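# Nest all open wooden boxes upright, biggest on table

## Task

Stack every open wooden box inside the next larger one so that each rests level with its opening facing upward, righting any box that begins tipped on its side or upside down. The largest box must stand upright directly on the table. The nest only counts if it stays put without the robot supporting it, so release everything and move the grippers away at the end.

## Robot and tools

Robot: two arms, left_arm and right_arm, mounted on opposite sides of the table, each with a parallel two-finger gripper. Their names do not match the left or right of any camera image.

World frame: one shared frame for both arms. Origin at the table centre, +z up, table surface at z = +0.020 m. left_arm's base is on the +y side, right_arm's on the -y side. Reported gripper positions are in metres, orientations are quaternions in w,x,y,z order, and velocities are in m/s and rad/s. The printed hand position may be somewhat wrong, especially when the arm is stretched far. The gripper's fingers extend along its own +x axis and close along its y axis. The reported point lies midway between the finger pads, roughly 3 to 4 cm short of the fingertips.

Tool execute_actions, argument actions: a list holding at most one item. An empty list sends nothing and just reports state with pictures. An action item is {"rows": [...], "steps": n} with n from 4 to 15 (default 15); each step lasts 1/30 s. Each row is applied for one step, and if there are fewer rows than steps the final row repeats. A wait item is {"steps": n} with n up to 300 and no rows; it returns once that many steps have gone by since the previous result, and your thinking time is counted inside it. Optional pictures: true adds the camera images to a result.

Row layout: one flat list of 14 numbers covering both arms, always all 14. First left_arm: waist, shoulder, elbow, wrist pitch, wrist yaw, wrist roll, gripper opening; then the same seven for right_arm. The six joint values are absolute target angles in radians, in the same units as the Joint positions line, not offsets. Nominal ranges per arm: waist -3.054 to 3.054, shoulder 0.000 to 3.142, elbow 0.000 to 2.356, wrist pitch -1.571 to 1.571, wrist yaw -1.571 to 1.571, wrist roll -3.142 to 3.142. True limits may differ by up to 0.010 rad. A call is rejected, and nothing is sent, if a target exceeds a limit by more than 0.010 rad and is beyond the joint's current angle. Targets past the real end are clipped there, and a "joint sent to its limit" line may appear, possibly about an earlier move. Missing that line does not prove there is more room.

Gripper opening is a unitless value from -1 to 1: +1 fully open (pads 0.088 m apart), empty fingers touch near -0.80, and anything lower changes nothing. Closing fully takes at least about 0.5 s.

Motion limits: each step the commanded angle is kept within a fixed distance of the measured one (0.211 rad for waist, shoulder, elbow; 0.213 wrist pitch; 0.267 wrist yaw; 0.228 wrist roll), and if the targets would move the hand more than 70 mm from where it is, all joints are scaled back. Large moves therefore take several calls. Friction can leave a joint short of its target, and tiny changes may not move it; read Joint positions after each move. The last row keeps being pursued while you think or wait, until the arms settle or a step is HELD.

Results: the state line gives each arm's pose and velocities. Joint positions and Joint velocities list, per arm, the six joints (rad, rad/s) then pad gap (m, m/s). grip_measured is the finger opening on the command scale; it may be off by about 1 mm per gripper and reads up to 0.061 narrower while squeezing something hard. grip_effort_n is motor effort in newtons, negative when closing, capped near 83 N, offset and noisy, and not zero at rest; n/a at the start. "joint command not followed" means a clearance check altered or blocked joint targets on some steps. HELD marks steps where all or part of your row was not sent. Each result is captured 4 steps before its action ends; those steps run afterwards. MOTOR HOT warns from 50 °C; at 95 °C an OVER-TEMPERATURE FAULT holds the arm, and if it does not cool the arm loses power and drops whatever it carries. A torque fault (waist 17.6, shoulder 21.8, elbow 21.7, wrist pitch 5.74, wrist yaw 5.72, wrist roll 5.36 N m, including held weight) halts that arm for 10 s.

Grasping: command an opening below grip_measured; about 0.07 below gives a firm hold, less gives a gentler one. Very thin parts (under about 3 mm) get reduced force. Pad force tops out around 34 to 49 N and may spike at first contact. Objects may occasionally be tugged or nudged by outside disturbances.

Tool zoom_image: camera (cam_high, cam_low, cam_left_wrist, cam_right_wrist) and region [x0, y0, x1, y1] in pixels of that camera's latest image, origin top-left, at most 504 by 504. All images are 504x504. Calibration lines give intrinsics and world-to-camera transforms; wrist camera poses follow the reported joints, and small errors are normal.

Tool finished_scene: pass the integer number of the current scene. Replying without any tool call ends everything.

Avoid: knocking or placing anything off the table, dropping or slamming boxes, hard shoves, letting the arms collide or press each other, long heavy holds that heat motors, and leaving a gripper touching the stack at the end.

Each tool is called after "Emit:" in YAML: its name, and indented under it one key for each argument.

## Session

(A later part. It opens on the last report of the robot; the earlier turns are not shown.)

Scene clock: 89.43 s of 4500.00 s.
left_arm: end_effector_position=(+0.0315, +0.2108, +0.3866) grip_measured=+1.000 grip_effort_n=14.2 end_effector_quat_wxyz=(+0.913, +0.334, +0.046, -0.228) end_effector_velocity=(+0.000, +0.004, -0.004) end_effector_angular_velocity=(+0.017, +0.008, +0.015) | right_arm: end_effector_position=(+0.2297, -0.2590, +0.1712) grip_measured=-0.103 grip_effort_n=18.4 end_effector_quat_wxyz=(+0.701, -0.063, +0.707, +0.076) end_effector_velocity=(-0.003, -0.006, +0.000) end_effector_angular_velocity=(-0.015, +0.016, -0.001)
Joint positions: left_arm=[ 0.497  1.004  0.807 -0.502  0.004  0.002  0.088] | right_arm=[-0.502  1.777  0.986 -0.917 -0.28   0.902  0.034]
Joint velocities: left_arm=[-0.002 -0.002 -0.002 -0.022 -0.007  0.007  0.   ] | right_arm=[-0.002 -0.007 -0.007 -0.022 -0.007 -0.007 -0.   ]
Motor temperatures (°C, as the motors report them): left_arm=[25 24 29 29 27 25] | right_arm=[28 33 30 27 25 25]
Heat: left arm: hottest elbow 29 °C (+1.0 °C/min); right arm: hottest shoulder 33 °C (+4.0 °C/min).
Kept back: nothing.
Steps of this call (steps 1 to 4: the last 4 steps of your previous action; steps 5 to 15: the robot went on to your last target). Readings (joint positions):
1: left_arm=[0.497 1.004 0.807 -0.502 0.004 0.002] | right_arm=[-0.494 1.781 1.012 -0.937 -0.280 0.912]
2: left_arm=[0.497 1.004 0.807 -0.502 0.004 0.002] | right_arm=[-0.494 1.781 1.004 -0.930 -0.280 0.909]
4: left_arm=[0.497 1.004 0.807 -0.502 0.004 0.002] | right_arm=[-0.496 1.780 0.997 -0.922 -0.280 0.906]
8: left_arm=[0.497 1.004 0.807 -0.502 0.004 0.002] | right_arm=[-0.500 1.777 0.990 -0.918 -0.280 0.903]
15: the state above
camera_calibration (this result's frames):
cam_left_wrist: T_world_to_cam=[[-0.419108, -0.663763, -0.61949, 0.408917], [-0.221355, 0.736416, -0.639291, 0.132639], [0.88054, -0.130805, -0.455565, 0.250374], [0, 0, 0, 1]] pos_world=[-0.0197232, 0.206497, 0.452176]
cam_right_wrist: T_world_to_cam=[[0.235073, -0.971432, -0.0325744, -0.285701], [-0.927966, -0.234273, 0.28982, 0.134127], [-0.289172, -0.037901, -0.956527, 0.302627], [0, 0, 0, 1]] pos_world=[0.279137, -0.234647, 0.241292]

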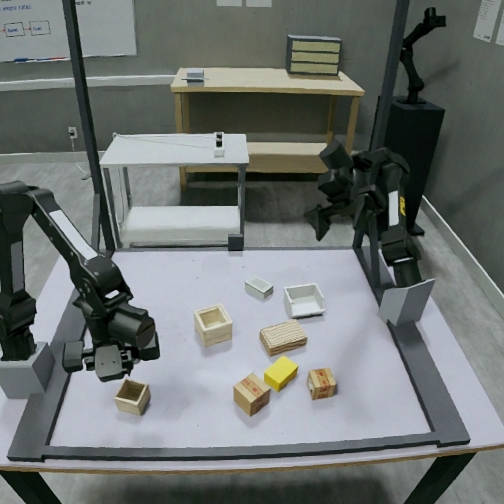

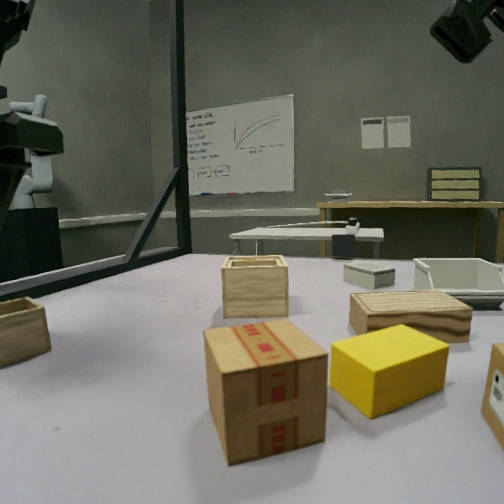

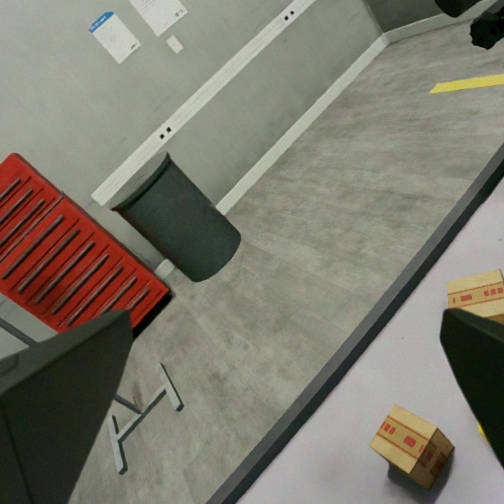

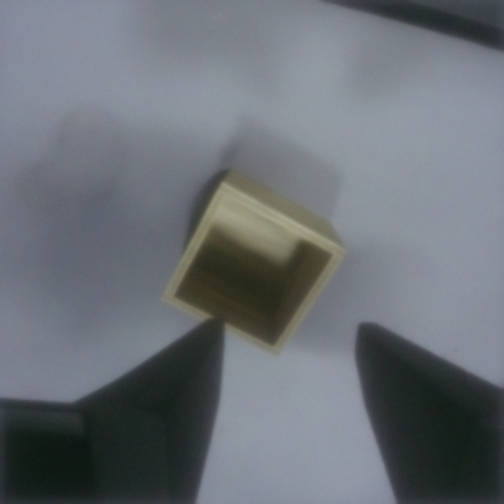

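Emit:
execute_actions:
  actions:
    - {"rows":[[0.5,1.0,0.8,-0.5,0,0,1,-0.419,1.749,0.787,-0.727,-0.28,1.545,-0.1]],"steps":15}

Emit:
execute_actions:
  actions:
    - {"steps":12}
  pictures: true

Scene clock: 90.17 s of 4500.00 s.
left_arm: end_effector_position=(+0.0315, +0.2108, +0.3866) grip_measured=+1.000 grip_effort_n=14.7 end_effector_quat_wxyz=(+0.913, +0.334, +0.046, -0.228) end_effector_velocity=(+0.001, +0.002, -0.002) end_effector_angular_velocity=(-0.000, +0.007, +0.013) | right_arm: end_effector_position=(+0.2118, -0.2765, +0.1321) grip_measured=-0.103 grip_effort_n=17.9 end_effector_quat_wxyz=(+0.700, +0.096, +0.702, -0.088) end_effector_velocity=(-0.001, +0.009, -0.005) end_effector_angular_velocity=(+0.067, +0.004, -0.870)
Joint positions: left_arm=[ 0.497  1.004  0.807 -0.502  0.004  0.002  0.088] | right_arm=[-0.425  1.756  0.805 -0.737 -0.279  1.439  0.034]
Joint velocities: left_arm=[-0.002  0.002 -0.002 -0.007 -0.007 -0.007  0.   ] | right_arm=[ 0.012 -0.012 -0.037  0.095 -0.022  0.901 -0.   ]
Motor temperatures (°C, as the motors report them): left_arm=[25 24 29 29 27 25] | right_arm=[28 33 30 27 25 25]
Heat: left arm: hottest elbow 29 °C (+1.0 °C/min); right arm: hottest shoulder 33 °C (+4.1 °C/min).
Steps of this call (steps 1 to 11: the robot went on to your last target; steps 12 to 22: the first 11 steps of this action). Readings (joint positions):
12: left_arm=[0.497 1.004 0.807 -0.502 0.004 0.002] | right_arm=[-0.498 1.774 0.969 -0.889 -0.279 0.933]
13: left_arm=[0.497 1.004 0.807 -0.502 0.004 0.002] | right_arm=[-0.486 1.763 0.933 -0.831 -0.279 0.987]
15: left_arm=[0.497 1.004 0.807 -0.502 0.004 0.002] | right_arm=[-0.452 1.756 0.871 -0.797 -0.279 1.092]
19: left_arm=[0.497 1.004 0.807 -0.502 0.004 0.002] | right_arm=[-0.427 1.756 0.810 -0.752 -0.279 1.303]
22: the state above

Scene clock: 90.57 s of 4500.00 s.
left_arm: end_effector_position=(+0.0315, +0.2108, +0.3866) grip_measured=+1.000 grip_effort_n=14.2 end_effector_quat_wxyz=(+0.913, +0.334, +0.046, -0.228) end_effector_velocity=(+0.001, +0.003, -0.001) end_effector_angular_velocity=(+0.021, -0.009, +0.007) | right_arm: end_effector_position=(+0.2113, -0.2771, +0.1306) grip_measured=-0.103 grip_effort_n=17.9 end_effector_quat_wxyz=(+0.695, +0.131, +0.697, -0.123) end_effector_velocity=(-0.001, -0.007, -0.001) end_effector_angular_velocity=(-0.026, +0.003, -0.032)
Joint positions: left_arm=[ 0.497  1.004  0.807 -0.502  0.004  0.002  0.088] | right_arm=[-0.423  1.756  0.799 -0.729 -0.279  1.54   0.034]
Joint velocities: left_arm=[ 0.002 -0.002 -0.002 -0.007 -0.007  0.022  0.   ] | right_arm=[-0.002 -0.002 -0.007 -0.022  0.007  0.022 -0.   ]
Motor temperatures (°C, as the motors report them): left_arm=[25 24 29 29 27 25] | right_arm=[28 33 30 27 25 25]
Heat: left arm: hottest elbow 29 °C (+1.0 °C/min); right arm: hottest shoulder 33 °C (+4.0 °C/min).
Kept back: nothing.
Steps of this call (steps 1 to 4: the last 4 steps of your previous action; steps 5 to 12: the robot went on to your last target). Readings (joint positions):
1: left_arm=[0.497 1.004 0.807 -0.502 0.004 0.002] | right_arm=[-0.425 1.756 0.804 -0.735 -0.279 1.465]
2: left_arm=[0.497 1.004 0.807 -0.502 0.004 0.002] | right_arm=[-0.424 1.756 0.803 -0.734 -0.279 1.485]
4: left_arm=[0.497 1.004 0.807 -0.502 0.004 0.002] | right_arm=[-0.423 1.756 0.801 -0.732 -0.279 1.511]
8: left_arm=[0.497 1.004 0.807 -0.502 0.004 0.002] | right_arm=[-0.423 1.756 0.799 -0.730 -0.279 1.533]
12: the state above
camera_calibration (this result's frames):
cam_left_wrist: T_world_to_cam=[[-0.419108, -0.663763, -0.61949, 0.408917], [-0.221355, 0.736416, -0.639291, 0.132639], [0.88054, -0.130805, -0.455565, 0.250374], [0, 0, 0, 1]] pos_world=[-0.0197232, 0.206497, 0.452176]
cam_right_wrist: T_world_to_cam=[[-0.313635, -0.949218, -0.0248575, -0.179242], [-0.911251, 0.293525, 0.288901, 0.267465], [-0.266934, 0.113261, -0.957036, 0.295052], [0, 0, 0, 1]] pos_world=[0.266271, -0.282066, 0.200649]

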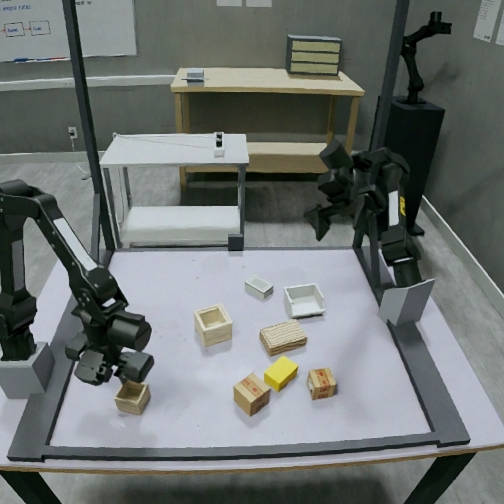

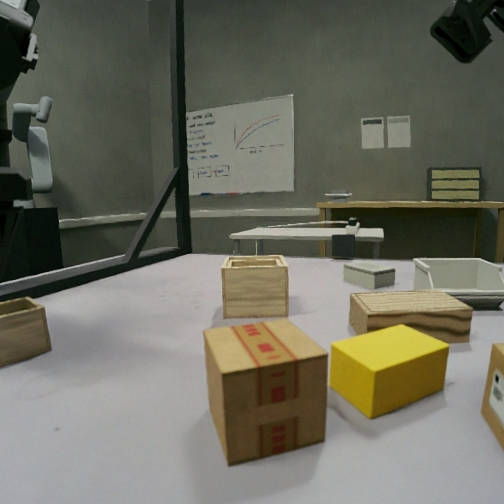

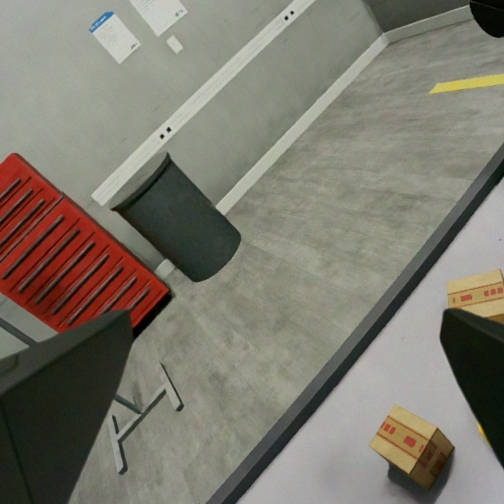

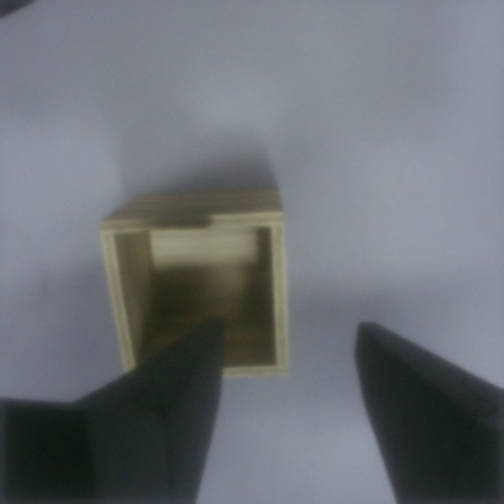

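Emit:
execute_actions:
  actions:
    - {"rows":[[0.5,1.0,0.8,-0.5,0,0,1,-0.371,1.865,0.705,-0.52,-0.28,1.59,-0.1]],"steps":15}

Emit:
execute_actions:
  actions:
    - {"steps":8}
  pictures: true

Scene clock: 91.10 s of 4500.00 s.
left_arm: end_effector_position=(+0.0315, +0.2108, +0.3866) grip_measured=+1.000 grip_effort_n=14.7 end_effector_quat_wxyz=(+0.913, +0.334, +0.046, -0.228) end_effector_velocity=(-0.000, +0.003, +0.001) end_effector_angular_velocity=(-0.005, -0.009, +0.018) | right_arm: end_effector_position=(+0.2109, -0.2777, +0.0913) grip_measured=-0.103 grip_effort_n=18.4 end_effector_quat_wxyz=(+0.697, +0.131, +0.695, -0.118) end_effector_velocity=(+0.005, +0.015, -0.000) end_effector_angular_velocity=(+0.072, -0.018, +0.011)
Joint positions: left_arm=[ 0.497  1.004  0.807 -0.502  0.004  0.002  0.088] | right_arm=[-0.376  1.851  0.717 -0.53  -0.279  1.585  0.034]
Joint velocities: left_arm=[-0.002 -0.007 -0.002 -0.007 -0.022 -0.007  0.   ] | right_arm=[-0.002  0.002 -0.002  0.081 -0.007  0.007 -0.   ]
Motor temperatures (°C, as the motors report them): left_arm=[25 24 29 29 27 25] | right_arm=[28 33 30 27 25 25]
Heat: left arm: hottest elbow 29 °C (+1.0 °C/min); right arm: hottest shoulder 33 °C (+4.1 °C/min).
Steps of this call (steps 1 to 5: the robot went on to your last target; steps 6 to 16: the first 11 steps of this action). Readings (joint positions):
6: left_arm=[0.497 1.004 0.807 -0.502 0.004 0.002] | right_arm=[-0.420 1.763 0.791 -0.707 -0.279 1.550]
7: left_arm=[0.497 1.004 0.807 -0.502 0.004 0.002] | right_arm=[-0.411 1.775 0.776 -0.646 -0.279 1.559]
9: left_arm=[0.497 1.004 0.807 -0.502 0.004 0.002] | right_arm=[-0.391 1.815 0.753 -0.590 -0.279 1.571]
13: left_arm=[0.497 1.004 0.807 -0.502 0.004 0.002] | right_arm=[-0.377 1.849 0.718 -0.547 -0.279 1.583]
16: the state above

Scene clock: 91.37 s of 4500.00 s.
left_arm: end_effector_position=(+0.0315, +0.2108, +0.3866) grip_measured=+1.000 grip_effort_n=14.7 end_effector_quat_wxyz=(+0.913, +0.334, +0.046, -0.228) end_effector_velocity=(-0.000, +0.002, +0.001) end_effector_angular_velocity=(-0.007, -0.001, +0.011) | right_arm: end_effector_position=(+0.2111, -0.2770, +0.0904) grip_measured=-0.103 grip_effort_n=17.4 end_effector_quat_wxyz=(+0.697, +0.132, +0.695, -0.117) end_effector_velocity=(-0.003, +0.002, -0.000) end_effector_angular_velocity=(+0.013, +0.018, +0.012)
Joint positions: left_arm=[ 0.497  1.004  0.807 -0.502  0.004  0.002  0.088] | right_arm=[-0.375  1.854  0.716 -0.523 -0.279  1.587  0.034]
Joint velocities: left_arm=[ 0.002 -0.002  0.002 -0.007 -0.007 -0.007  0.   ] | right_arm=[ 0.002 -0.002 -0.002  0.007 -0.022 -0.007 -0.   ]
Motor temperatures (°C, as the motors report them): left_arm=[25 24 29 30 27 25] | right_arm=[28 33 30 27 25 25]
Heat: left arm: hottest wrist pitch 30 °C (+2.0 °C/min); right arm: hottest shoulder 33 °C (+4.0 °C/min).
Kept back: nothing.
Steps of this call (steps 1 to 4: the last 4 steps of your previous action; steps 5 to 8: the robot went on to your last target). Readings (joint positions):
1: left_arm=[0.497 1.004 0.807 -0.502 0.004 0.002] | right_arm=[-0.376 1.852 0.717 -0.528 -0.279 1.586]
2: left_arm=[0.497 1.004 0.807 -0.502 0.004 0.002] | right_arm=[-0.375 1.852 0.717 -0.527 -0.279 1.587]
4: left_arm=[0.497 1.004 0.807 -0.502 0.004 0.002] | right_arm=[-0.375 1.854 0.716 -0.525 -0.279 1.587]
8: the state above
camera_calibration (this result's frames):
cam_left_wrist: T_world_to_cam=[[-0.419108, -0.663763, -0.61949, 0.408917], [-0.221355, 0.736416, -0.639291, 0.132639], [0.88054, -0.130805, -0.455565, 0.250374], [0, 0, 0, 1]] pos_world=[-0.0197232, 0.206497, 0.452176]
cam_right_wrist: T_world_to_cam=[[-0.308372, -0.950625, -0.0348987, -0.180802], [-0.91518, 0.286466, 0.28352, 0.278192], [-0.259524, 0.119368, -0.958331, 0.256811], [0, 0, 0, 1]] pos_world=[0.26549, -0.282223, 0.160927]

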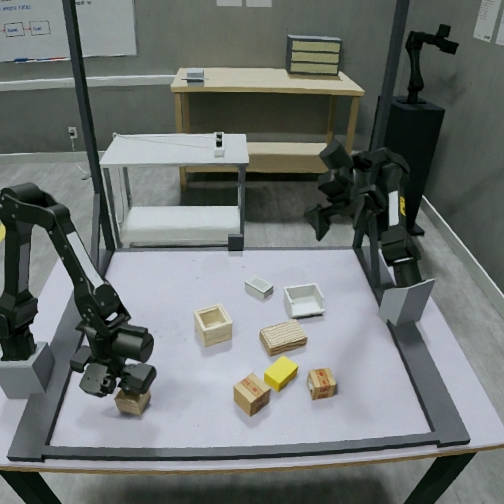

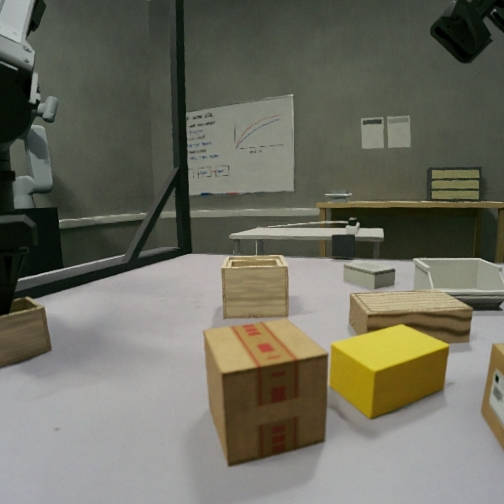

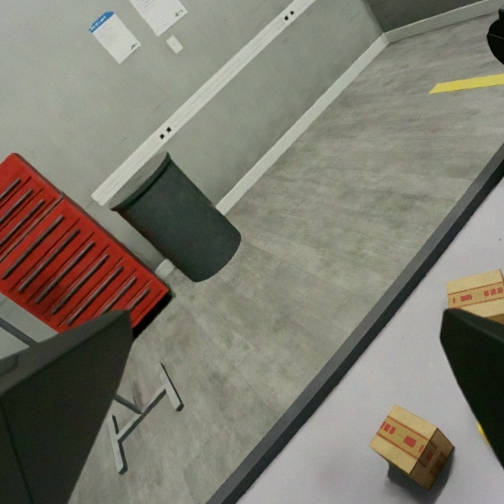

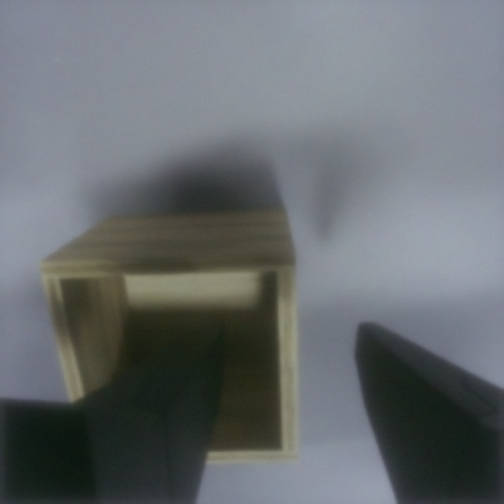

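Emit:
execute_actions:
  actions:
    - {"rows":[[0.5,1.0,0.8,-0.5,0,0,1,-0.371,1.865,0.705,-0.52,-0.28,1.59,-1]],"steps":15}

Emit:
execute_actions:
  actions:
    - {"rows":[[0.5,1.0,0.8,-0.5,0,0,1,-0.40,1.65,0.85,-0.85,-0.28,1.59,-1]],"steps":15}

Emit:
execute_actions:
  actions:
    - {"rows":[[0.5,1.0,0.8,-0.5,0,0,1,-0.1,1.8,1.4,-1.2,-0.28,1.5,-1]],"steps":15}

Emit:
execute_actions:
  actions:
    - {"rows":[[0.5,1.0,0.8,-0.5,0,0,1,0.19,2.09,1.757,-1.16,-0.28,1.42,-1]],"steps":15}

Emit:
execute_actions:
  actions:
    - {"steps":15}
  pictures: true

Scene clock: 92.00 s of 4500.00 s.
left_arm: end_effector_position=(+0.0315, +0.2108, +0.3866) grip_measured=+1.000 grip_effort_n=14.7 end_effector_quat_wxyz=(+0.913, +0.334, +0.046, -0.228) end_effector_velocity=(+0.001, +0.002, -0.002) end_effector_angular_velocity=(+0.013, +0.001, +0.009) | right_arm: end_effector_position=(+0.2113, -0.2765, +0.0903) grip_measured=-0.761 grip_effort_n=-83.5 end_effector_quat_wxyz=(+0.697, +0.133, +0.694, -0.117) end_effector_velocity=(-0.002, -0.003, +0.001) end_effector_angular_velocity=(-0.012, +0.012, +0.000)
Joint positions: left_arm=[ 0.497  1.004  0.807 -0.502  0.004  0.002  0.088] | right_arm=[-0.375  1.855  0.716 -0.52  -0.279  1.589  0.002]
Joint velocities: left_arm=[-0.002  0.002 -0.002 -0.007 -0.007  0.007  0.   ] | right_arm=[-0.002 -0.002  0.002 -0.022 -0.007 -0.007 -0.   ]
Motor temperatures (°C, as the motors report them): left_arm=[25 24 29 30 27 25] | right_arm=[28 33 30 27 25 25]
Heat: left arm: hottest wrist pitch 30 °C (+2.0 °C/min); right arm: hottest shoulder 33 °C (+4.0 °C/min).
Steps of this call (steps 1 to 8: the robot went on to your last target; steps 9 to 19: the first 11 steps of this action). Readings (joint positions):
9: left_arm=[0.497 1.004 0.807 -0.502 0.004 0.002] | right_arm=[-0.375 1.855 0.716 -0.522 -0.279 1.588]
10: left_arm=[0.497 1.004 0.807 -0.502 0.004 0.002] | right_arm=[-0.375 1.855 0.716 -0.522 -0.279 1.588]
12: left_arm=[0.497 1.004 0.807 -0.502 0.004 0.002] | right_arm=[-0.375 1.855 0.716 -0.522 -0.279 1.588]
16: left_arm=[0.497 1.004 0.807 -0.502 0.004 0.002] | right_arm=[-0.375 1.855 0.716 -0.520 -0.279 1.589]
19: the state above

Scene clock: 92.50 s of 4500.00 s.
left_arm: end_effector_position=(+0.0315, +0.2108, +0.3866) grip_measured=+1.000 grip_effort_n=14.7 end_effector_quat_wxyz=(+0.913, +0.334, +0.046, -0.228) end_effector_velocity=(+0.004, +0.004, +0.001) end_effector_angular_velocity=(+0.007, -0.024, +0.026) | right_arm: end_effector_position=(+0.1979, -0.2723, +0.1585) grip_measured=-0.761 grip_effort_n=-83.5 end_effector_quat_wxyz=(+0.696, +0.146, +0.693, -0.117) end_effector_velocity=(-0.013, -0.037, -0.002) end_effector_angular_velocity=(-0.164, +0.072, -0.051)
Joint positions: left_arm=[ 0.497  1.004  0.807 -0.502  0.004  0.002  0.088] | right_arm=[-0.397  1.661  0.843 -0.831 -0.279  1.589  0.002]
Joint velocities: left_arm=[-0.002  0.002 -0.007  0.007 -0.037  0.007  0.   ] | right_arm=[-0.007  0.002 -0.002 -0.183 -0.007 -0.007 -0.   ]
Motor temperatures (°C, as the motors report them): left_arm=[25 24 29 30 27 25] | right_arm=[28 33 30 27 25 25]
Heat: left arm: hottest wrist pitch 30 °C (+2.0 °C/min); right arm: hottest shoulder 33 °C (+4.0 °C/min).
Steps of this call (steps 1 to 4: the last 4 steps of your previous action; steps 5 to 15: the first 11 steps of this action). Readings (joint positions):
5: left_arm=[0.497 1.004 0.807 -0.502 0.004 0.002] | right_arm=[-0.375 1.841 0.724 -0.539 -0.279 1.589]
6: left_arm=[0.497 1.004 0.807 -0.502 0.004 0.002] | right_arm=[-0.379 1.818 0.739 -0.602 -0.279 1.589]
8: left_arm=[0.497 1.004 0.807 -0.502 0.004 0.002] | right_arm=[-0.387 1.744 0.776 -0.695 -0.279 1.589]
12: left_arm=[0.497 1.004 0.807 -0.502 0.004 0.002] | right_arm=[-0.396 1.667 0.841 -0.796 -0.279 1.589]
15: the state above

Scene clock: 93.00 s of 4500.00 s.
left_arm: end_effector_position=(+0.0315, +0.2108, +0.3866) grip_measured=+1.000 grip_effort_n=14.7 end_effector_quat_wxyz=(+0.913, +0.334, +0.046, -0.228) end_effector_velocity=(+0.000, +0.002, -0.001) end_effector_angular_velocity=(+0.011, -0.002, +0.006) | right_arm: end_effector_position=(+0.1144, -0.2043, +0.2107) grip_measured=-0.761 grip_effort_n=-83.5 end_effector_quat_wxyz=(+0.713, -0.008, +0.701, -0.021) end_effector_velocity=(-0.067, +0.247, +0.223) end_effector_angular_velocity=(+0.856, -0.067, +0.385)
Joint positions: left_arm=[ 0.497  1.004  0.807 -0.502  0.004  0.002  0.088] | right_arm=[-0.112  1.785  1.308 -1.17  -0.28   1.506  0.002]
Joint velocities: left_arm=[-0.002 -0.002 -0.002 -0.007 -0.007  0.007  0.   ] | right_arm=[ 0.051 -0.002  0.994 -0.081  0.007 -0.066 -0.   ]
Motor temperatures (°C, as the motors report them): left_arm=[25 24 29 30 27 25] | right_arm=[28 33 30 27 25 25]
Heat: left arm: hottest wrist pitch 30 °C (+2.0 °C/min); right arm: hottest shoulder 33 °C (+4.0 °C/min).
Steps of this call (steps 1 to 4: the last 4 steps of your previous action; steps 5 to 15: the first 11 steps of this action). Readings (joint positions):
5: left_arm=[0.497 1.004 0.807 -0.502 0.004 0.002] | right_arm=[-0.386 1.672 0.862 -0.875 -0.272 1.577]
6: left_arm=[0.497 1.004 0.807 -0.502 0.004 0.002] | right_arm=[-0.347 1.700 0.905 -0.942 -0.269 1.559]
8: left_arm=[0.497 1.004 0.807 -0.502 0.004 0.002] | right_arm=[-0.249 1.751 0.998 -1.023 -0.273 1.533]
12: left_arm=[0.497 1.004 0.807 -0.502 0.004 0.002] | right_arm=[-0.128 1.780 1.180 -1.147 -0.280 1.512]
15: the state above

Scene clock: 93.50 s of 4500.00 s.
left_arm: end_effector_position=(+0.0315, +0.2108, +0.3866) grip_measured=+1.000 grip_effort_n=14.2 end_effector_quat_wxyz=(+0.913, +0.334, +0.046, -0.228) end_effector_velocity=(-0.001, -0.001, -0.004) end_effector_angular_velocity=(+0.015, +0.008, -0.009) | right_arm: end_effector_position=(+0.0066, -0.1237, +0.1853) grip_measured=-0.761 grip_effort_n=-83.5 end_effector_quat_wxyz=(+0.700, -0.131, +0.688, +0.136) end_effector_velocity=(-0.135, +0.046, +0.006) end_effector_angular_velocity=(+0.121, +0.067, +0.375)
Joint positions: left_arm=[ 0.497  1.004  0.807 -0.502  0.004  0.002  0.088] | right_arm=[ 0.181  2.058  1.708 -1.159 -0.279  1.427  0.002]
Joint velocities: left_arm=[-0.007 -0.002 -0.002 -0.007  0.007  0.007  0.   ] | right_arm=[ 0.271  0.134  0.364 -0.007 -0.022 -0.051 -0.   ]
Motor temperatures (°C, as the motors report them): left_arm=[25 24 29 30 27 25] | right_arm=[28 33 30 27 25 25]
Heat: left arm: hottest wrist pitch 30 °C (+2.0 °C/min); right arm: hottest shoulder 33 °C (+4.0 °C/min).
Steps of this call (steps 1 to 4: the last 4 steps of your previous action; steps 5 to 15: the first 11 steps of this action). Readings (joint positions):
5: left_arm=[0.497 1.004 0.807 -0.502 0.004 0.002] | right_arm=[-0.100 1.801 1.392 -1.201 -0.275 1.495]
6: left_arm=[0.497 1.004 0.807 -0.502 0.004 0.002] | right_arm=[-0.076 1.829 1.426 -1.203 -0.273 1.482]
8: left_arm=[0.497 1.004 0.807 -0.502 0.004 0.002] | right_arm=[-0.008 1.901 1.502 -1.170 -0.273 1.460]
12: left_arm=[0.497 1.004 0.807 -0.502 0.004 0.002] | right_arm=[0.127 2.024 1.647 -1.164 -0.276 1.435]
15: the state above

Scene clock: 94.00 s of 4500.00 s.
left_arm: end_effector_position=(+0.0315, +0.2108, +0.3866) grip_measured=+1.000 grip_effort_n=14.7 end_effector_quat_wxyz=(+0.913, +0.334, +0.046, -0.228) end_effector_velocity=(-0.002, +0.001, -0.003) end_effector_angular_velocity=(+0.016, +0.014, +0.001) | right_arm: end_effector_position=(+0.0010, -0.1163, +0.1867) grip_measured=-0.761 grip_effort_n=-83.5 end_effector_quat_wxyz=(+0.699, -0.132, +0.688, +0.148) end_effector_velocity=(-0.002, -0.000, +0.001) end_effector_angular_velocity=(-0.005, +0.006, +0.009)
Joint positions: left_arm=[ 0.497  1.004  0.807 -0.502  0.004  0.002  0.088] | right_arm=[ 0.188  2.076  1.745 -1.159 -0.279  1.422  0.002]
Joint velocities: left_arm=[-0.002 -0.002  0.002 -0.022  0.007  0.007  0.   ] | right_arm=[ 0.002  0.002  0.007 -0.007 -0.007 -0.007 -0.   ]
Motor temperatures (°C, as the motors report them): left_arm=[25 24 29 30 27 25] | right_arm=[28 33 30 27 25 25]
Heat: left arm: hottest wrist pitch 30 °C (+2.0 °C/min); right arm: hottest shoulder 33 °C (+4.0 °C/min).
Kept back: nothing.
Steps of this call (steps 1 to 4: the last 4 steps of your previous action; steps 5 to 15: the robot went on to your last target). Readings (joint positions):
1: left_arm=[0.497 1.004 0.807 -0.502 0.004 0.002] | right_arm=[0.187 2.062 1.719 -1.159 -0.279 1.426]
2: left_arm=[0.497 1.004 0.807 -0.502 0.004 0.002] | right_arm=[0.190 2.064 1.727 -1.159 -0.279 1.425]
4: left_arm=[0.497 1.004 0.807 -0.502 0.004 0.002] | right_arm=[0.189 2.067 1.738 -1.159 -0.279 1.424]
8: left_arm=[0.497 1.004 0.807 -0.502 0.004 0.002] | right_arm=[0.188 2.073 1.744 -1.159 -0.279 1.422]
15: the state above
camera_calibration (this result's frames):
cam_left_wrist: T_world_to_cam=[[-0.419108, -0.663763, -0.61949, 0.408917], [-0.221355, 0.736416, -0.639291, 0.132639], [0.88054, -0.130805, -0.455565, 0.250374], [0, 0, 0, 1]] pos_world=[-0.0197232, 0.206497, 0.452176]
cam_right_wrist: T_world_to_cam=[[0.425615, -0.904348, -0.0317437, -0.0854119], [-0.868918, -0.418231, 0.264698, -0.0658748], [-0.252655, -0.0850766, -0.963809, 0.252551], [0, 0, 0, 1]] pos_world=[0.0429211, -0.0833068, 0.258137]

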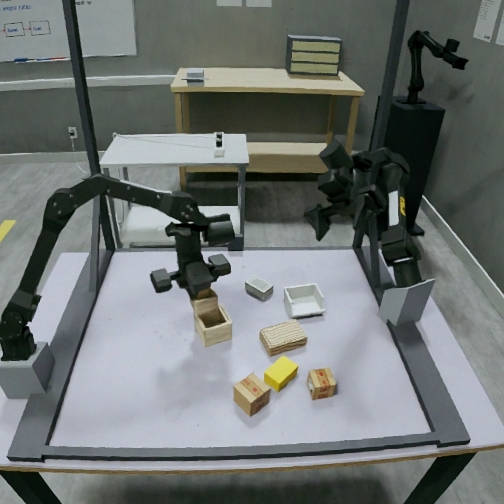

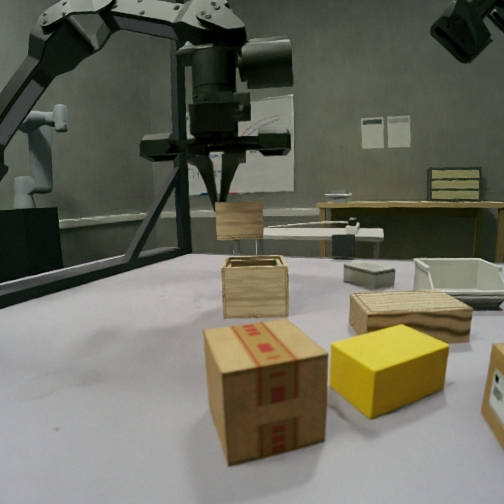

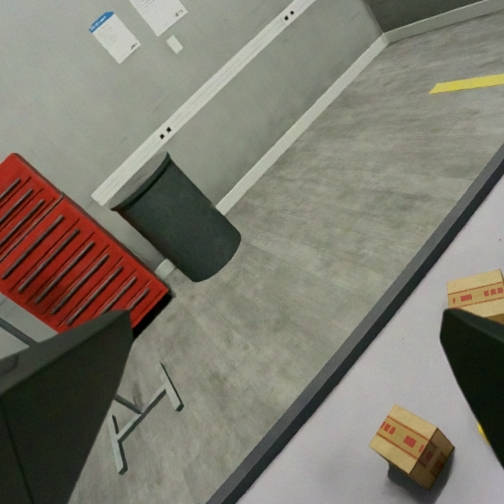

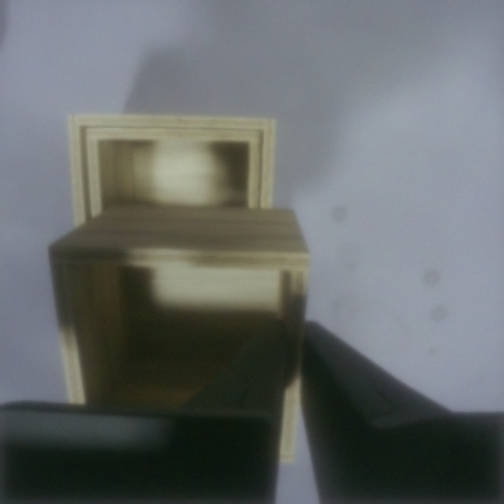

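Emit:
execute_actions:
  actions:
    - {"rows":[[0.5,1.0,0.8,-0.5,0,0,1,0.158,2.18,1.763,-1.055,-0.28,1.40,-1]],"steps":15}

Emit:
execute_actions:
  actions:
    - {"steps":10}
  pictures: true

Scene clock: 94.53 s of 4500.00 s.
left_arm: end_effector_position=(+0.0315, +0.2108, +0.3866) grip_measured=+1.000 grip_effort_n=14.7 end_effector_quat_wxyz=(+0.913, +0.334, +0.046, -0.228) end_effector_velocity=(-0.003, -0.001, -0.000) end_effector_angular_velocity=(+0.007, +0.001, -0.011) | right_arm: end_effector_position=(+0.0176, -0.0898, +0.1590) grip_measured=-0.761 grip_effort_n=-83.5 end_effector_quat_wxyz=(+0.699, -0.120, +0.687, +0.156) end_effector_velocity=(-0.007, +0.009, +0.001) end_effector_angular_velocity=(+0.042, +0.031, +0.026)
Joint positions: left_arm=[ 0.497  1.004  0.807 -0.502  0.004  0.002  0.088] | right_arm=[ 0.158  2.169  1.761 -1.062 -0.279  1.403  0.002]
Joint velocities: left_arm=[-0.002 -0.007  0.002 -0.007  0.007  0.007  0.   ] | right_arm=[ 0.002 -0.002 -0.002  0.051 -0.022 -0.007  0.   ]
Motor temperatures (°C, as the motors report them): left_arm=[25 24 29 30 27 25] | right_arm=[28 33 30 27 25 25]
Heat: left arm: hottest wrist pitch 30 °C (+2.0 °C/min); right arm: hottest shoulder 33 °C (+4.0 °C/min).
Steps of this call (steps 1 to 5: the robot went on to your last target; steps 6 to 16: the first 11 steps of this action). Readings (joint positions):
6: left_arm=[0.497 1.004 0.807 -0.502 0.004 0.002] | right_arm=[0.188 2.084 1.747 -1.155 -0.279 1.419]
7: left_arm=[0.497 1.004 0.807 -0.502 0.004 0.002] | right_arm=[0.185 2.094 1.751 -1.130 -0.279 1.415]
9: left_arm=[0.497 1.004 0.807 -0.502 0.004 0.002] | right_arm=[0.176 2.126 1.761 -1.084 -0.279 1.408]
13: left_arm=[0.497 1.004 0.807 -0.502 0.004 0.002] | right_arm=[0.159 2.166 1.761 -1.068 -0.279 1.405]
16: the state above

Scene clock: 94.87 s of 4500.00 s.
left_arm: end_effector_position=(+0.0315, +0.2108, +0.3866) grip_measured=+1.000 grip_effort_n=14.7 end_effector_quat_wxyz=(+0.913, +0.334, +0.046, -0.228) end_effector_velocity=(+0.001, +0.001, -0.001) end_effector_angular_velocity=(-0.007, -0.003, +0.004) | right_arm: end_effector_position=(+0.0174, -0.0888, +0.1589) grip_measured=-0.761 grip_effort_n=-83.5 end_effector_quat_wxyz=(+0.699, -0.120, +0.687, +0.158) end_effector_velocity=(+0.000, -0.002, +0.001) end_effector_angular_velocity=(-0.008, +0.004, +0.018)
Joint positions: left_arm=[ 0.497  1.004  0.807 -0.502  0.004  0.002  0.088] | right_arm=[ 0.158  2.169  1.761 -1.057 -0.279  1.402  0.002]
Joint velocities: left_arm=[-0.002 -0.002 -0.007  0.007 -0.007 -0.007  0.   ] | right_arm=[-0.002 -0.002 -0.002 -0.007 -0.007 -0.022 -0.   ]
Motor temperatures (°C, as the motors report them): left_arm=[25 24 30 30 27 25] | right_arm=[28 33 30 27 25 25]
Heat: left arm: hottest elbow 30 °C (+2.0 °C/min); right arm: hottest shoulder 33 °C (+4.0 °C/min).
Kept back: nothing.
Steps of this call (steps 1 to 4: the last 4 steps of your previous action; steps 5 to 10: the robot went on to your last target). Readings (joint positions):
1: left_arm=[0.497 1.004 0.807 -0.502 0.004 0.002] | right_arm=[0.158 2.169 1.761 -1.060 -0.279 1.403]
2: left_arm=[0.497 1.004 0.807 -0.502 0.004 0.002] | right_arm=[0.158 2.169 1.761 -1.059 -0.279 1.403]
4: left_arm=[0.497 1.004 0.807 -0.502 0.004 0.002] | right_arm=[0.158 2.169 1.761 -1.059 -0.279 1.403]
8: left_arm=[0.497 1.004 0.807 -0.502 0.004 0.002] | right_arm=[0.158 2.169 1.761 -1.057 -0.279 1.402]
10: the state above
camera_calibration (this result's frames):
cam_left_wrist: T_world_to_cam=[[-0.419108, -0.663763, -0.61949, 0.408917], [-0.221355, 0.736416, -0.639291, 0.132639], [0.88054, -0.130805, -0.455565, 0.250374], [0, 0, 0, 1]] pos_world=[-0.0197232, 0.206497, 0.452176]
cam_right_wrist: T_world_to_cam=[[0.423497, -0.903721, -0.0627539, -0.0633057], [-0.86851, -0.424739, 0.255513, -0.0319107], [-0.257567, -0.0537064, -0.964767, 0.235269], [0, 0, 0, 1]] pos_world=[0.0596923, -0.058129, 0.23116]

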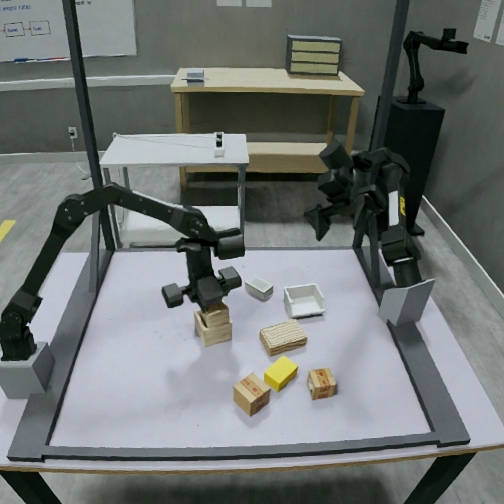

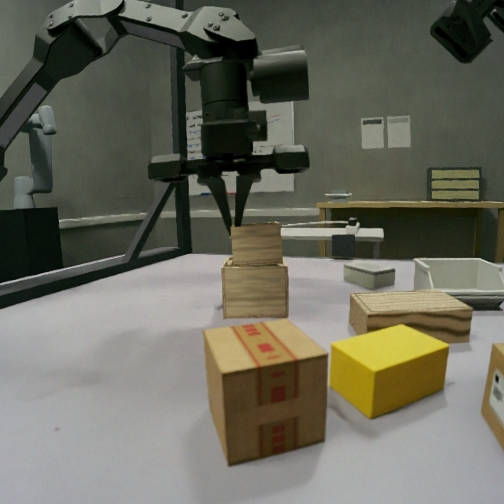

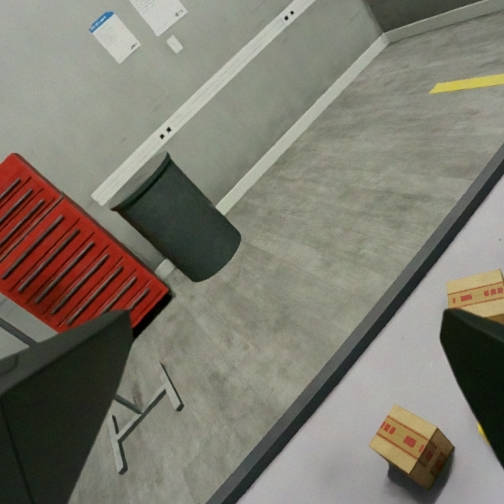

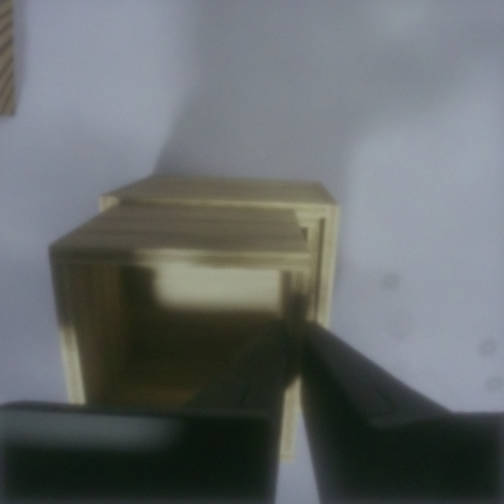

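Emit:
execute_actions:
  actions:
    - {"rows":[[0.5,1.0,0.8,-0.5,0,0,1,0.17,2.169,1.761,-1.09,-0.28,1.40,-1]],"steps":12}

Emit:
execute_actions:
  actions:
    - {"rows":[[0.5,1.0,0.8,-0.5,0,0,1,0.172,2.21,1.761,-1.075,-0.28,1.40,-1]],"steps":15}
  pictures: true

Scene clock: 95.30 s of 4500.00 s.
left_arm: end_effector_position=(+0.0315, +0.2108, +0.3866) grip_measured=+1.000 grip_effort_n=14.7 end_effector_quat_wxyz=(+0.913, +0.334, +0.046, -0.228) end_effector_velocity=(-0.002, -0.002, +0.001) end_effector_angular_velocity=(+0.003, -0.006, -0.016) | right_arm: end_effector_position=(+0.0153, -0.0955, +0.1576) grip_measured=-0.761 grip_effort_n=-83.5 end_effector_quat_wxyz=(+0.699, -0.130, +0.687, +0.148) end_effector_velocity=(-0.007, -0.007, -0.001) end_effector_angular_velocity=(-0.021, -0.011, +0.023)
Joint positions: left_arm=[ 0.497  1.004  0.807 -0.502  0.004  0.002  0.088] | right_arm=[ 0.166  2.169  1.761 -1.085 -0.279  1.402  0.002]
Joint velocities: left_arm=[-0.002 -0.007 -0.002  0.007  0.007  0.007  0.   ] | right_arm=[ 0.022 -0.002  0.002 -0.022  0.007 -0.007 -0.   ]
Motor temperatures (°C, as the motors report them): left_arm=[25 24 30 30 27 25] | right_arm=[28 33 30 27 25 25]
Heat: left arm: hottest elbow 30 °C (+2.0 °C/min); right arm: hottest shoulder 33 °C (+4.0 °C/min).
Steps of this call (steps 1 to 5: the robot went on to your last target; steps 6 to 13: the first 8 steps of this action). Readings (joint positions):
6: left_arm=[0.497 1.004 0.807 -0.502 0.004 0.002] | right_arm=[0.158 2.169 1.761 -1.058 -0.279 1.402]
7: left_arm=[0.497 1.004 0.807 -0.502 0.004 0.002] | right_arm=[0.159 2.169 1.761 -1.064 -0.279 1.402]
9: left_arm=[0.497 1.004 0.807 -0.502 0.004 0.002] | right_arm=[0.161 2.169 1.761 -1.077 -0.279 1.402]
13: the state above

Scene clock: 95.80 s of 4500.00 s.
left_arm: end_effector_position=(+0.0315, +0.2108, +0.3866) grip_measured=+1.000 grip_effort_n=14.7 end_effector_quat_wxyz=(+0.913, +0.334, +0.046, -0.228) end_effector_velocity=(+0.000, -0.001, -0.001) end_effector_angular_velocity=(-0.004, -0.002, +0.001) | right_arm: end_effector_position=(+0.0167, -0.0948, +0.1527) grip_measured=-0.761 grip_effort_n=-83.5 end_effector_quat_wxyz=(+0.699, -0.132, +0.688, +0.145) end_effector_velocity=(+0.000, +0.001, -0.001) end_effector_angular_velocity=(+0.001, +0.008, -0.009)
Joint positions: left_arm=[ 0.497  1.004  0.807 -0.502  0.004  0.002  0.088] | right_arm=[ 0.166  2.182  1.761 -1.079 -0.28   1.402  0.002]
Joint velocities: left_arm=[-0.007  0.002 -0.002  0.007 -0.007 -0.007  0.   ] | right_arm=[-0.002  0.002 -0.002  0.007 -0.007  0.007 -0.   ]
Motor temperatures (°C, as the motors report them): left_arm=[25 24 30 30 27 25] | right_arm=[28 33 30 27 25 25]
Heat: left arm: hottest elbow 30 °C (+2.0 °C/min); right arm: hottest shoulder 33 °C (+4.0 °C/min).
Steps of this call (steps 1 to 4: the last 4 steps of your previous action; steps 5 to 15: the first 11 steps of this action). Readings (joint positions):
5: left_arm=[0.497 1.004 0.807 -0.502 0.004 0.002] | right_arm=[0.167 2.170 1.761 -1.087 -0.279 1.402]
6: left_arm=[0.497 1.004 0.807 -0.502 0.004 0.002] | right_arm=[0.167 2.173 1.761 -1.086 -0.279 1.402]
8: left_arm=[0.497 1.004 0.807 -0.502 0.004 0.002] | right_arm=[0.167 2.179 1.761 -1.082 -0.279 1.402]
12: left_arm=[0.497 1.004 0.807 -0.502 0.004 0.002] | right_arm=[0.166 2.181 1.761 -1.079 -0.280 1.402]
15: the state above
camera_calibration (this result's frames):
cam_left_wrist: T_world_to_cam=[[-0.419108, -0.663763, -0.61949, 0.408917], [-0.221355, 0.736416, -0.639291, 0.132639], [0.88054, -0.130805, -0.455565, 0.250374], [0, 0, 0, 1]] pos_world=[-0.0197232, 0.206497, 0.452176]
cam_right_wrist: T_world_to_cam=[[0.42189, -0.906201, -0.0284408, -0.0743281], [-0.870973, -0.413803, 0.264903, -0.0338391], [-0.251824, -0.0869889, -0.963856, 0.225422], [0, 0, 0, 1]] pos_world=[0.0586522, -0.0617497, 0.224125]

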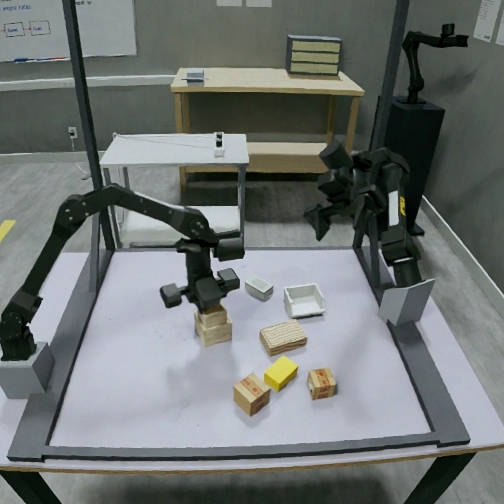

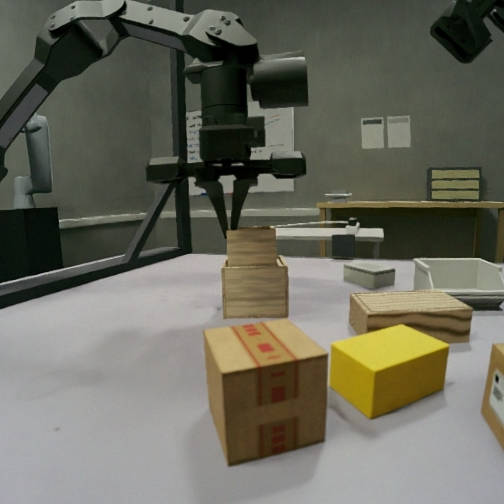

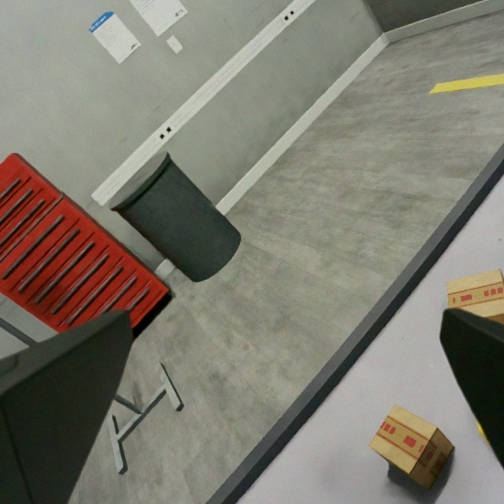

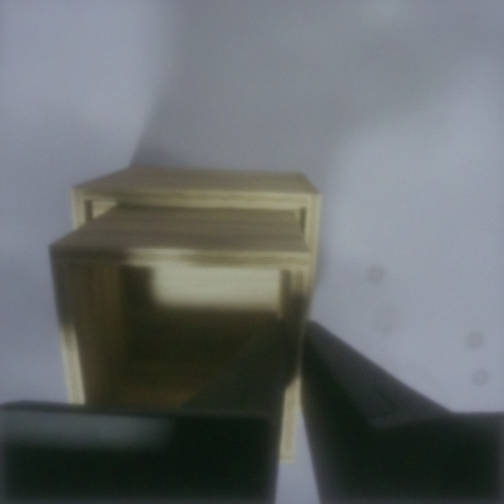

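Emit:
execute_actions:
  actions:
    - {"rows":[[0.5,1.0,0.8,-0.5,0,0,1,0.155,2.16,1.761,-1.062,-0.28,1.40,-1]],"steps":12}

Emit:
execute_actions:
  actions:
    - {"rows":[[0.5,1.0,0.8,-0.5,0,0,1,0.16,2.21,1.761,-1.06,-0.28,1.40,-1]],"steps":15}
  pictures: true

Scene clock: 96.20 s of 4500.00 s.
left_arm: end_effector_position=(+0.0315, +0.2108, +0.3866) grip_measured=+1.000 grip_effort_n=14.7 end_effector_quat_wxyz=(+0.913, +0.334, +0.046, -0.228) end_effector_velocity=(-0.001, +0.000, +0.002) end_effector_angular_velocity=(-0.009, -0.018, +0.006) | right_arm: end_effector_position=(+0.0182, -0.0910, +0.1553) grip_measured=-0.761 grip_effort_n=-83.5 end_effector_quat_wxyz=(+0.699, -0.124, +0.688, +0.151) end_effector_velocity=(+0.001, +0.004, +0.016) end_effector_angular_velocity=(+0.042, +0.015, +0.003)
Joint positions: left_arm=[ 0.497  1.004  0.807 -0.502  0.004  0.002  0.088] | right_arm=[ 0.159  2.178  1.761 -1.066 -0.28   1.402  0.002]
Joint velocities: left_arm=[-0.007 -0.007 -0.002  0.007 -0.022 -0.007  0.   ] | right_arm=[-0.017 -0.037 -0.002  0.007 -0.007 -0.007 -0.   ]
Motor temperatures (°C, as the motors report them): left_arm=[25 24 30 30 27 25] | right_arm=[28 33 30 27 25 25]
Heat: left arm: hottest elbow 30 °C (+2.0 °C/min); right arm: hottest shoulder 33 °C (+4.1 °C/min).
Steps of this call (steps 1 to 4: the last 4 steps of your previous action; steps 5 to 12: the first 8 steps of this action). Readings (joint positions):
5: left_arm=[0.497 1.004 0.807 -0.502 0.004 0.002] | right_arm=[0.166 2.181 1.761 -1.078 -0.280 1.402]
6: left_arm=[0.497 1.004 0.807 -0.502 0.004 0.002] | right_arm=[0.165 2.180 1.761 -1.075 -0.280 1.402]
8: left_arm=[0.497 1.004 0.807 -0.502 0.004 0.002] | right_arm=[0.162 2.179 1.761 -1.067 -0.280 1.402]
12: the state above

Scene clock: 96.70 s of 4500.00 s.
left_arm: end_effector_position=(+0.0315, +0.2108, +0.3866) grip_measured=+1.000 grip_effort_n=14.7 end_effector_quat_wxyz=(+0.913, +0.334, +0.046, -0.228) end_effector_velocity=(+0.001, +0.003, -0.000) end_effector_angular_velocity=(-0.003, -0.005, +0.021) | right_arm: end_effector_position=(+0.0196, -0.0902, +0.1525) grip_measured=-0.761 grip_effort_n=-83.5 end_effector_quat_wxyz=(+0.699, -0.125, +0.688, +0.150) end_effector_velocity=(-0.002, +0.000, +0.000) end_effector_angular_velocity=(+0.004, +0.008, +0.027)
Joint positions: left_arm=[ 0.497  1.004  0.807 -0.502  0.004  0.002  0.088] | right_arm=[ 0.158  2.185  1.761 -1.061 -0.281  1.402  0.002]
Joint velocities: left_arm=[-0.002 -0.002 -0.002 -0.007 -0.022 -0.007  0.   ] | right_arm=[ 0.002 -0.002 -0.002  0.007 -0.007 -0.022 -0.   ]
Motor temperatures (°C, as the motors report them): left_arm=[25 24 30 30 27 25] | right_arm=[28 33 30 27 25 25]
Heat: left arm: hottest elbow 30 °C (+2.0 °C/min); right arm: hottest shoulder 33 °C (+4.0 °C/min).
Steps of this call (steps 1 to 4: the last 4 steps of your previous action; steps 5 to 15: the first 11 steps of this action). Readings (joint positions):
5: left_arm=[0.497 1.004 0.807 -0.502 0.004 0.002] | right_arm=[0.158 2.173 1.761 -1.064 -0.280 1.402]
6: left_arm=[0.497 1.004 0.807 -0.502 0.004 0.002] | right_arm=[0.158 2.173 1.761 -1.064 -0.280 1.402]
8: left_arm=[0.497 1.004 0.807 -0.502 0.004 0.002] | right_arm=[0.158 2.178 1.761 -1.062 -0.280 1.402]
12: left_arm=[0.497 1.004 0.807 -0.502 0.004 0.002] | right_arm=[0.158 2.185 1.761 -1.061 -0.281 1.402]
15: the state above
camera_calibration (this result's frames):
cam_left_wrist: T_world_to_cam=[[-0.419108, -0.663763, -0.61949, 0.408917], [-0.221355, 0.736416, -0.639291, 0.132639], [0.88054, -0.130805, -0.455565, 0.250374], [0, 0, 0, 1]] pos_world=[-0.0197232, 0.206497, 0.452176]
cam_right_wrist: T_world_to_cam=[[0.418694, -0.907041, -0.0444151, -0.0688938], [-0.871368, -0.41504, 0.26165, -0.0289851], [-0.255761, -0.0708492, -0.96414, 0.227924], [0, 0, 0, 1]] pos_world=[0.0618828, -0.0583712, 0.224275]

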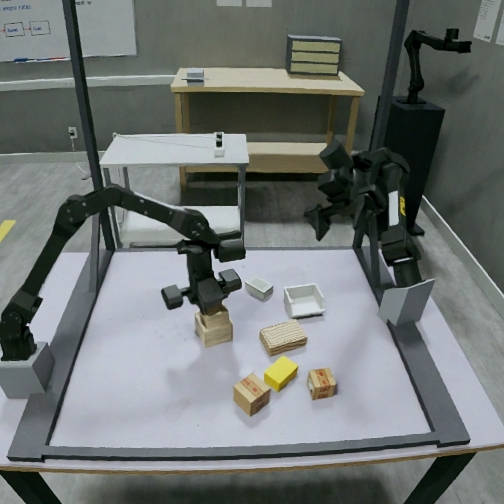

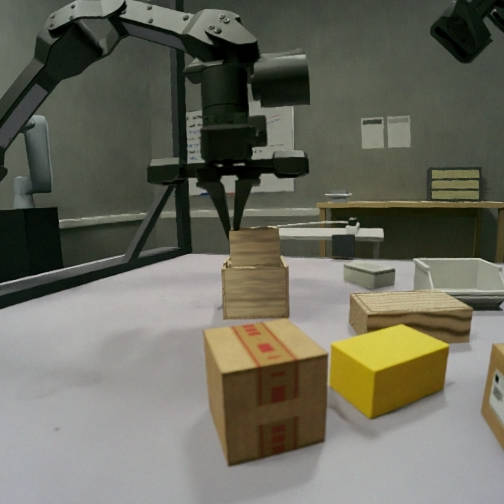

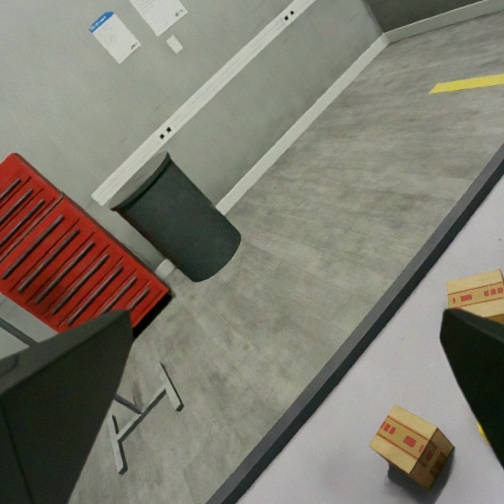

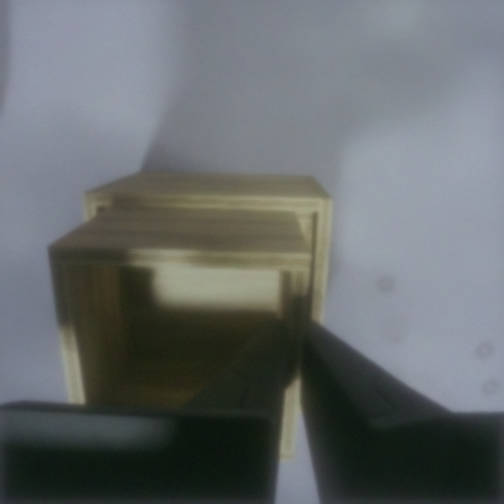

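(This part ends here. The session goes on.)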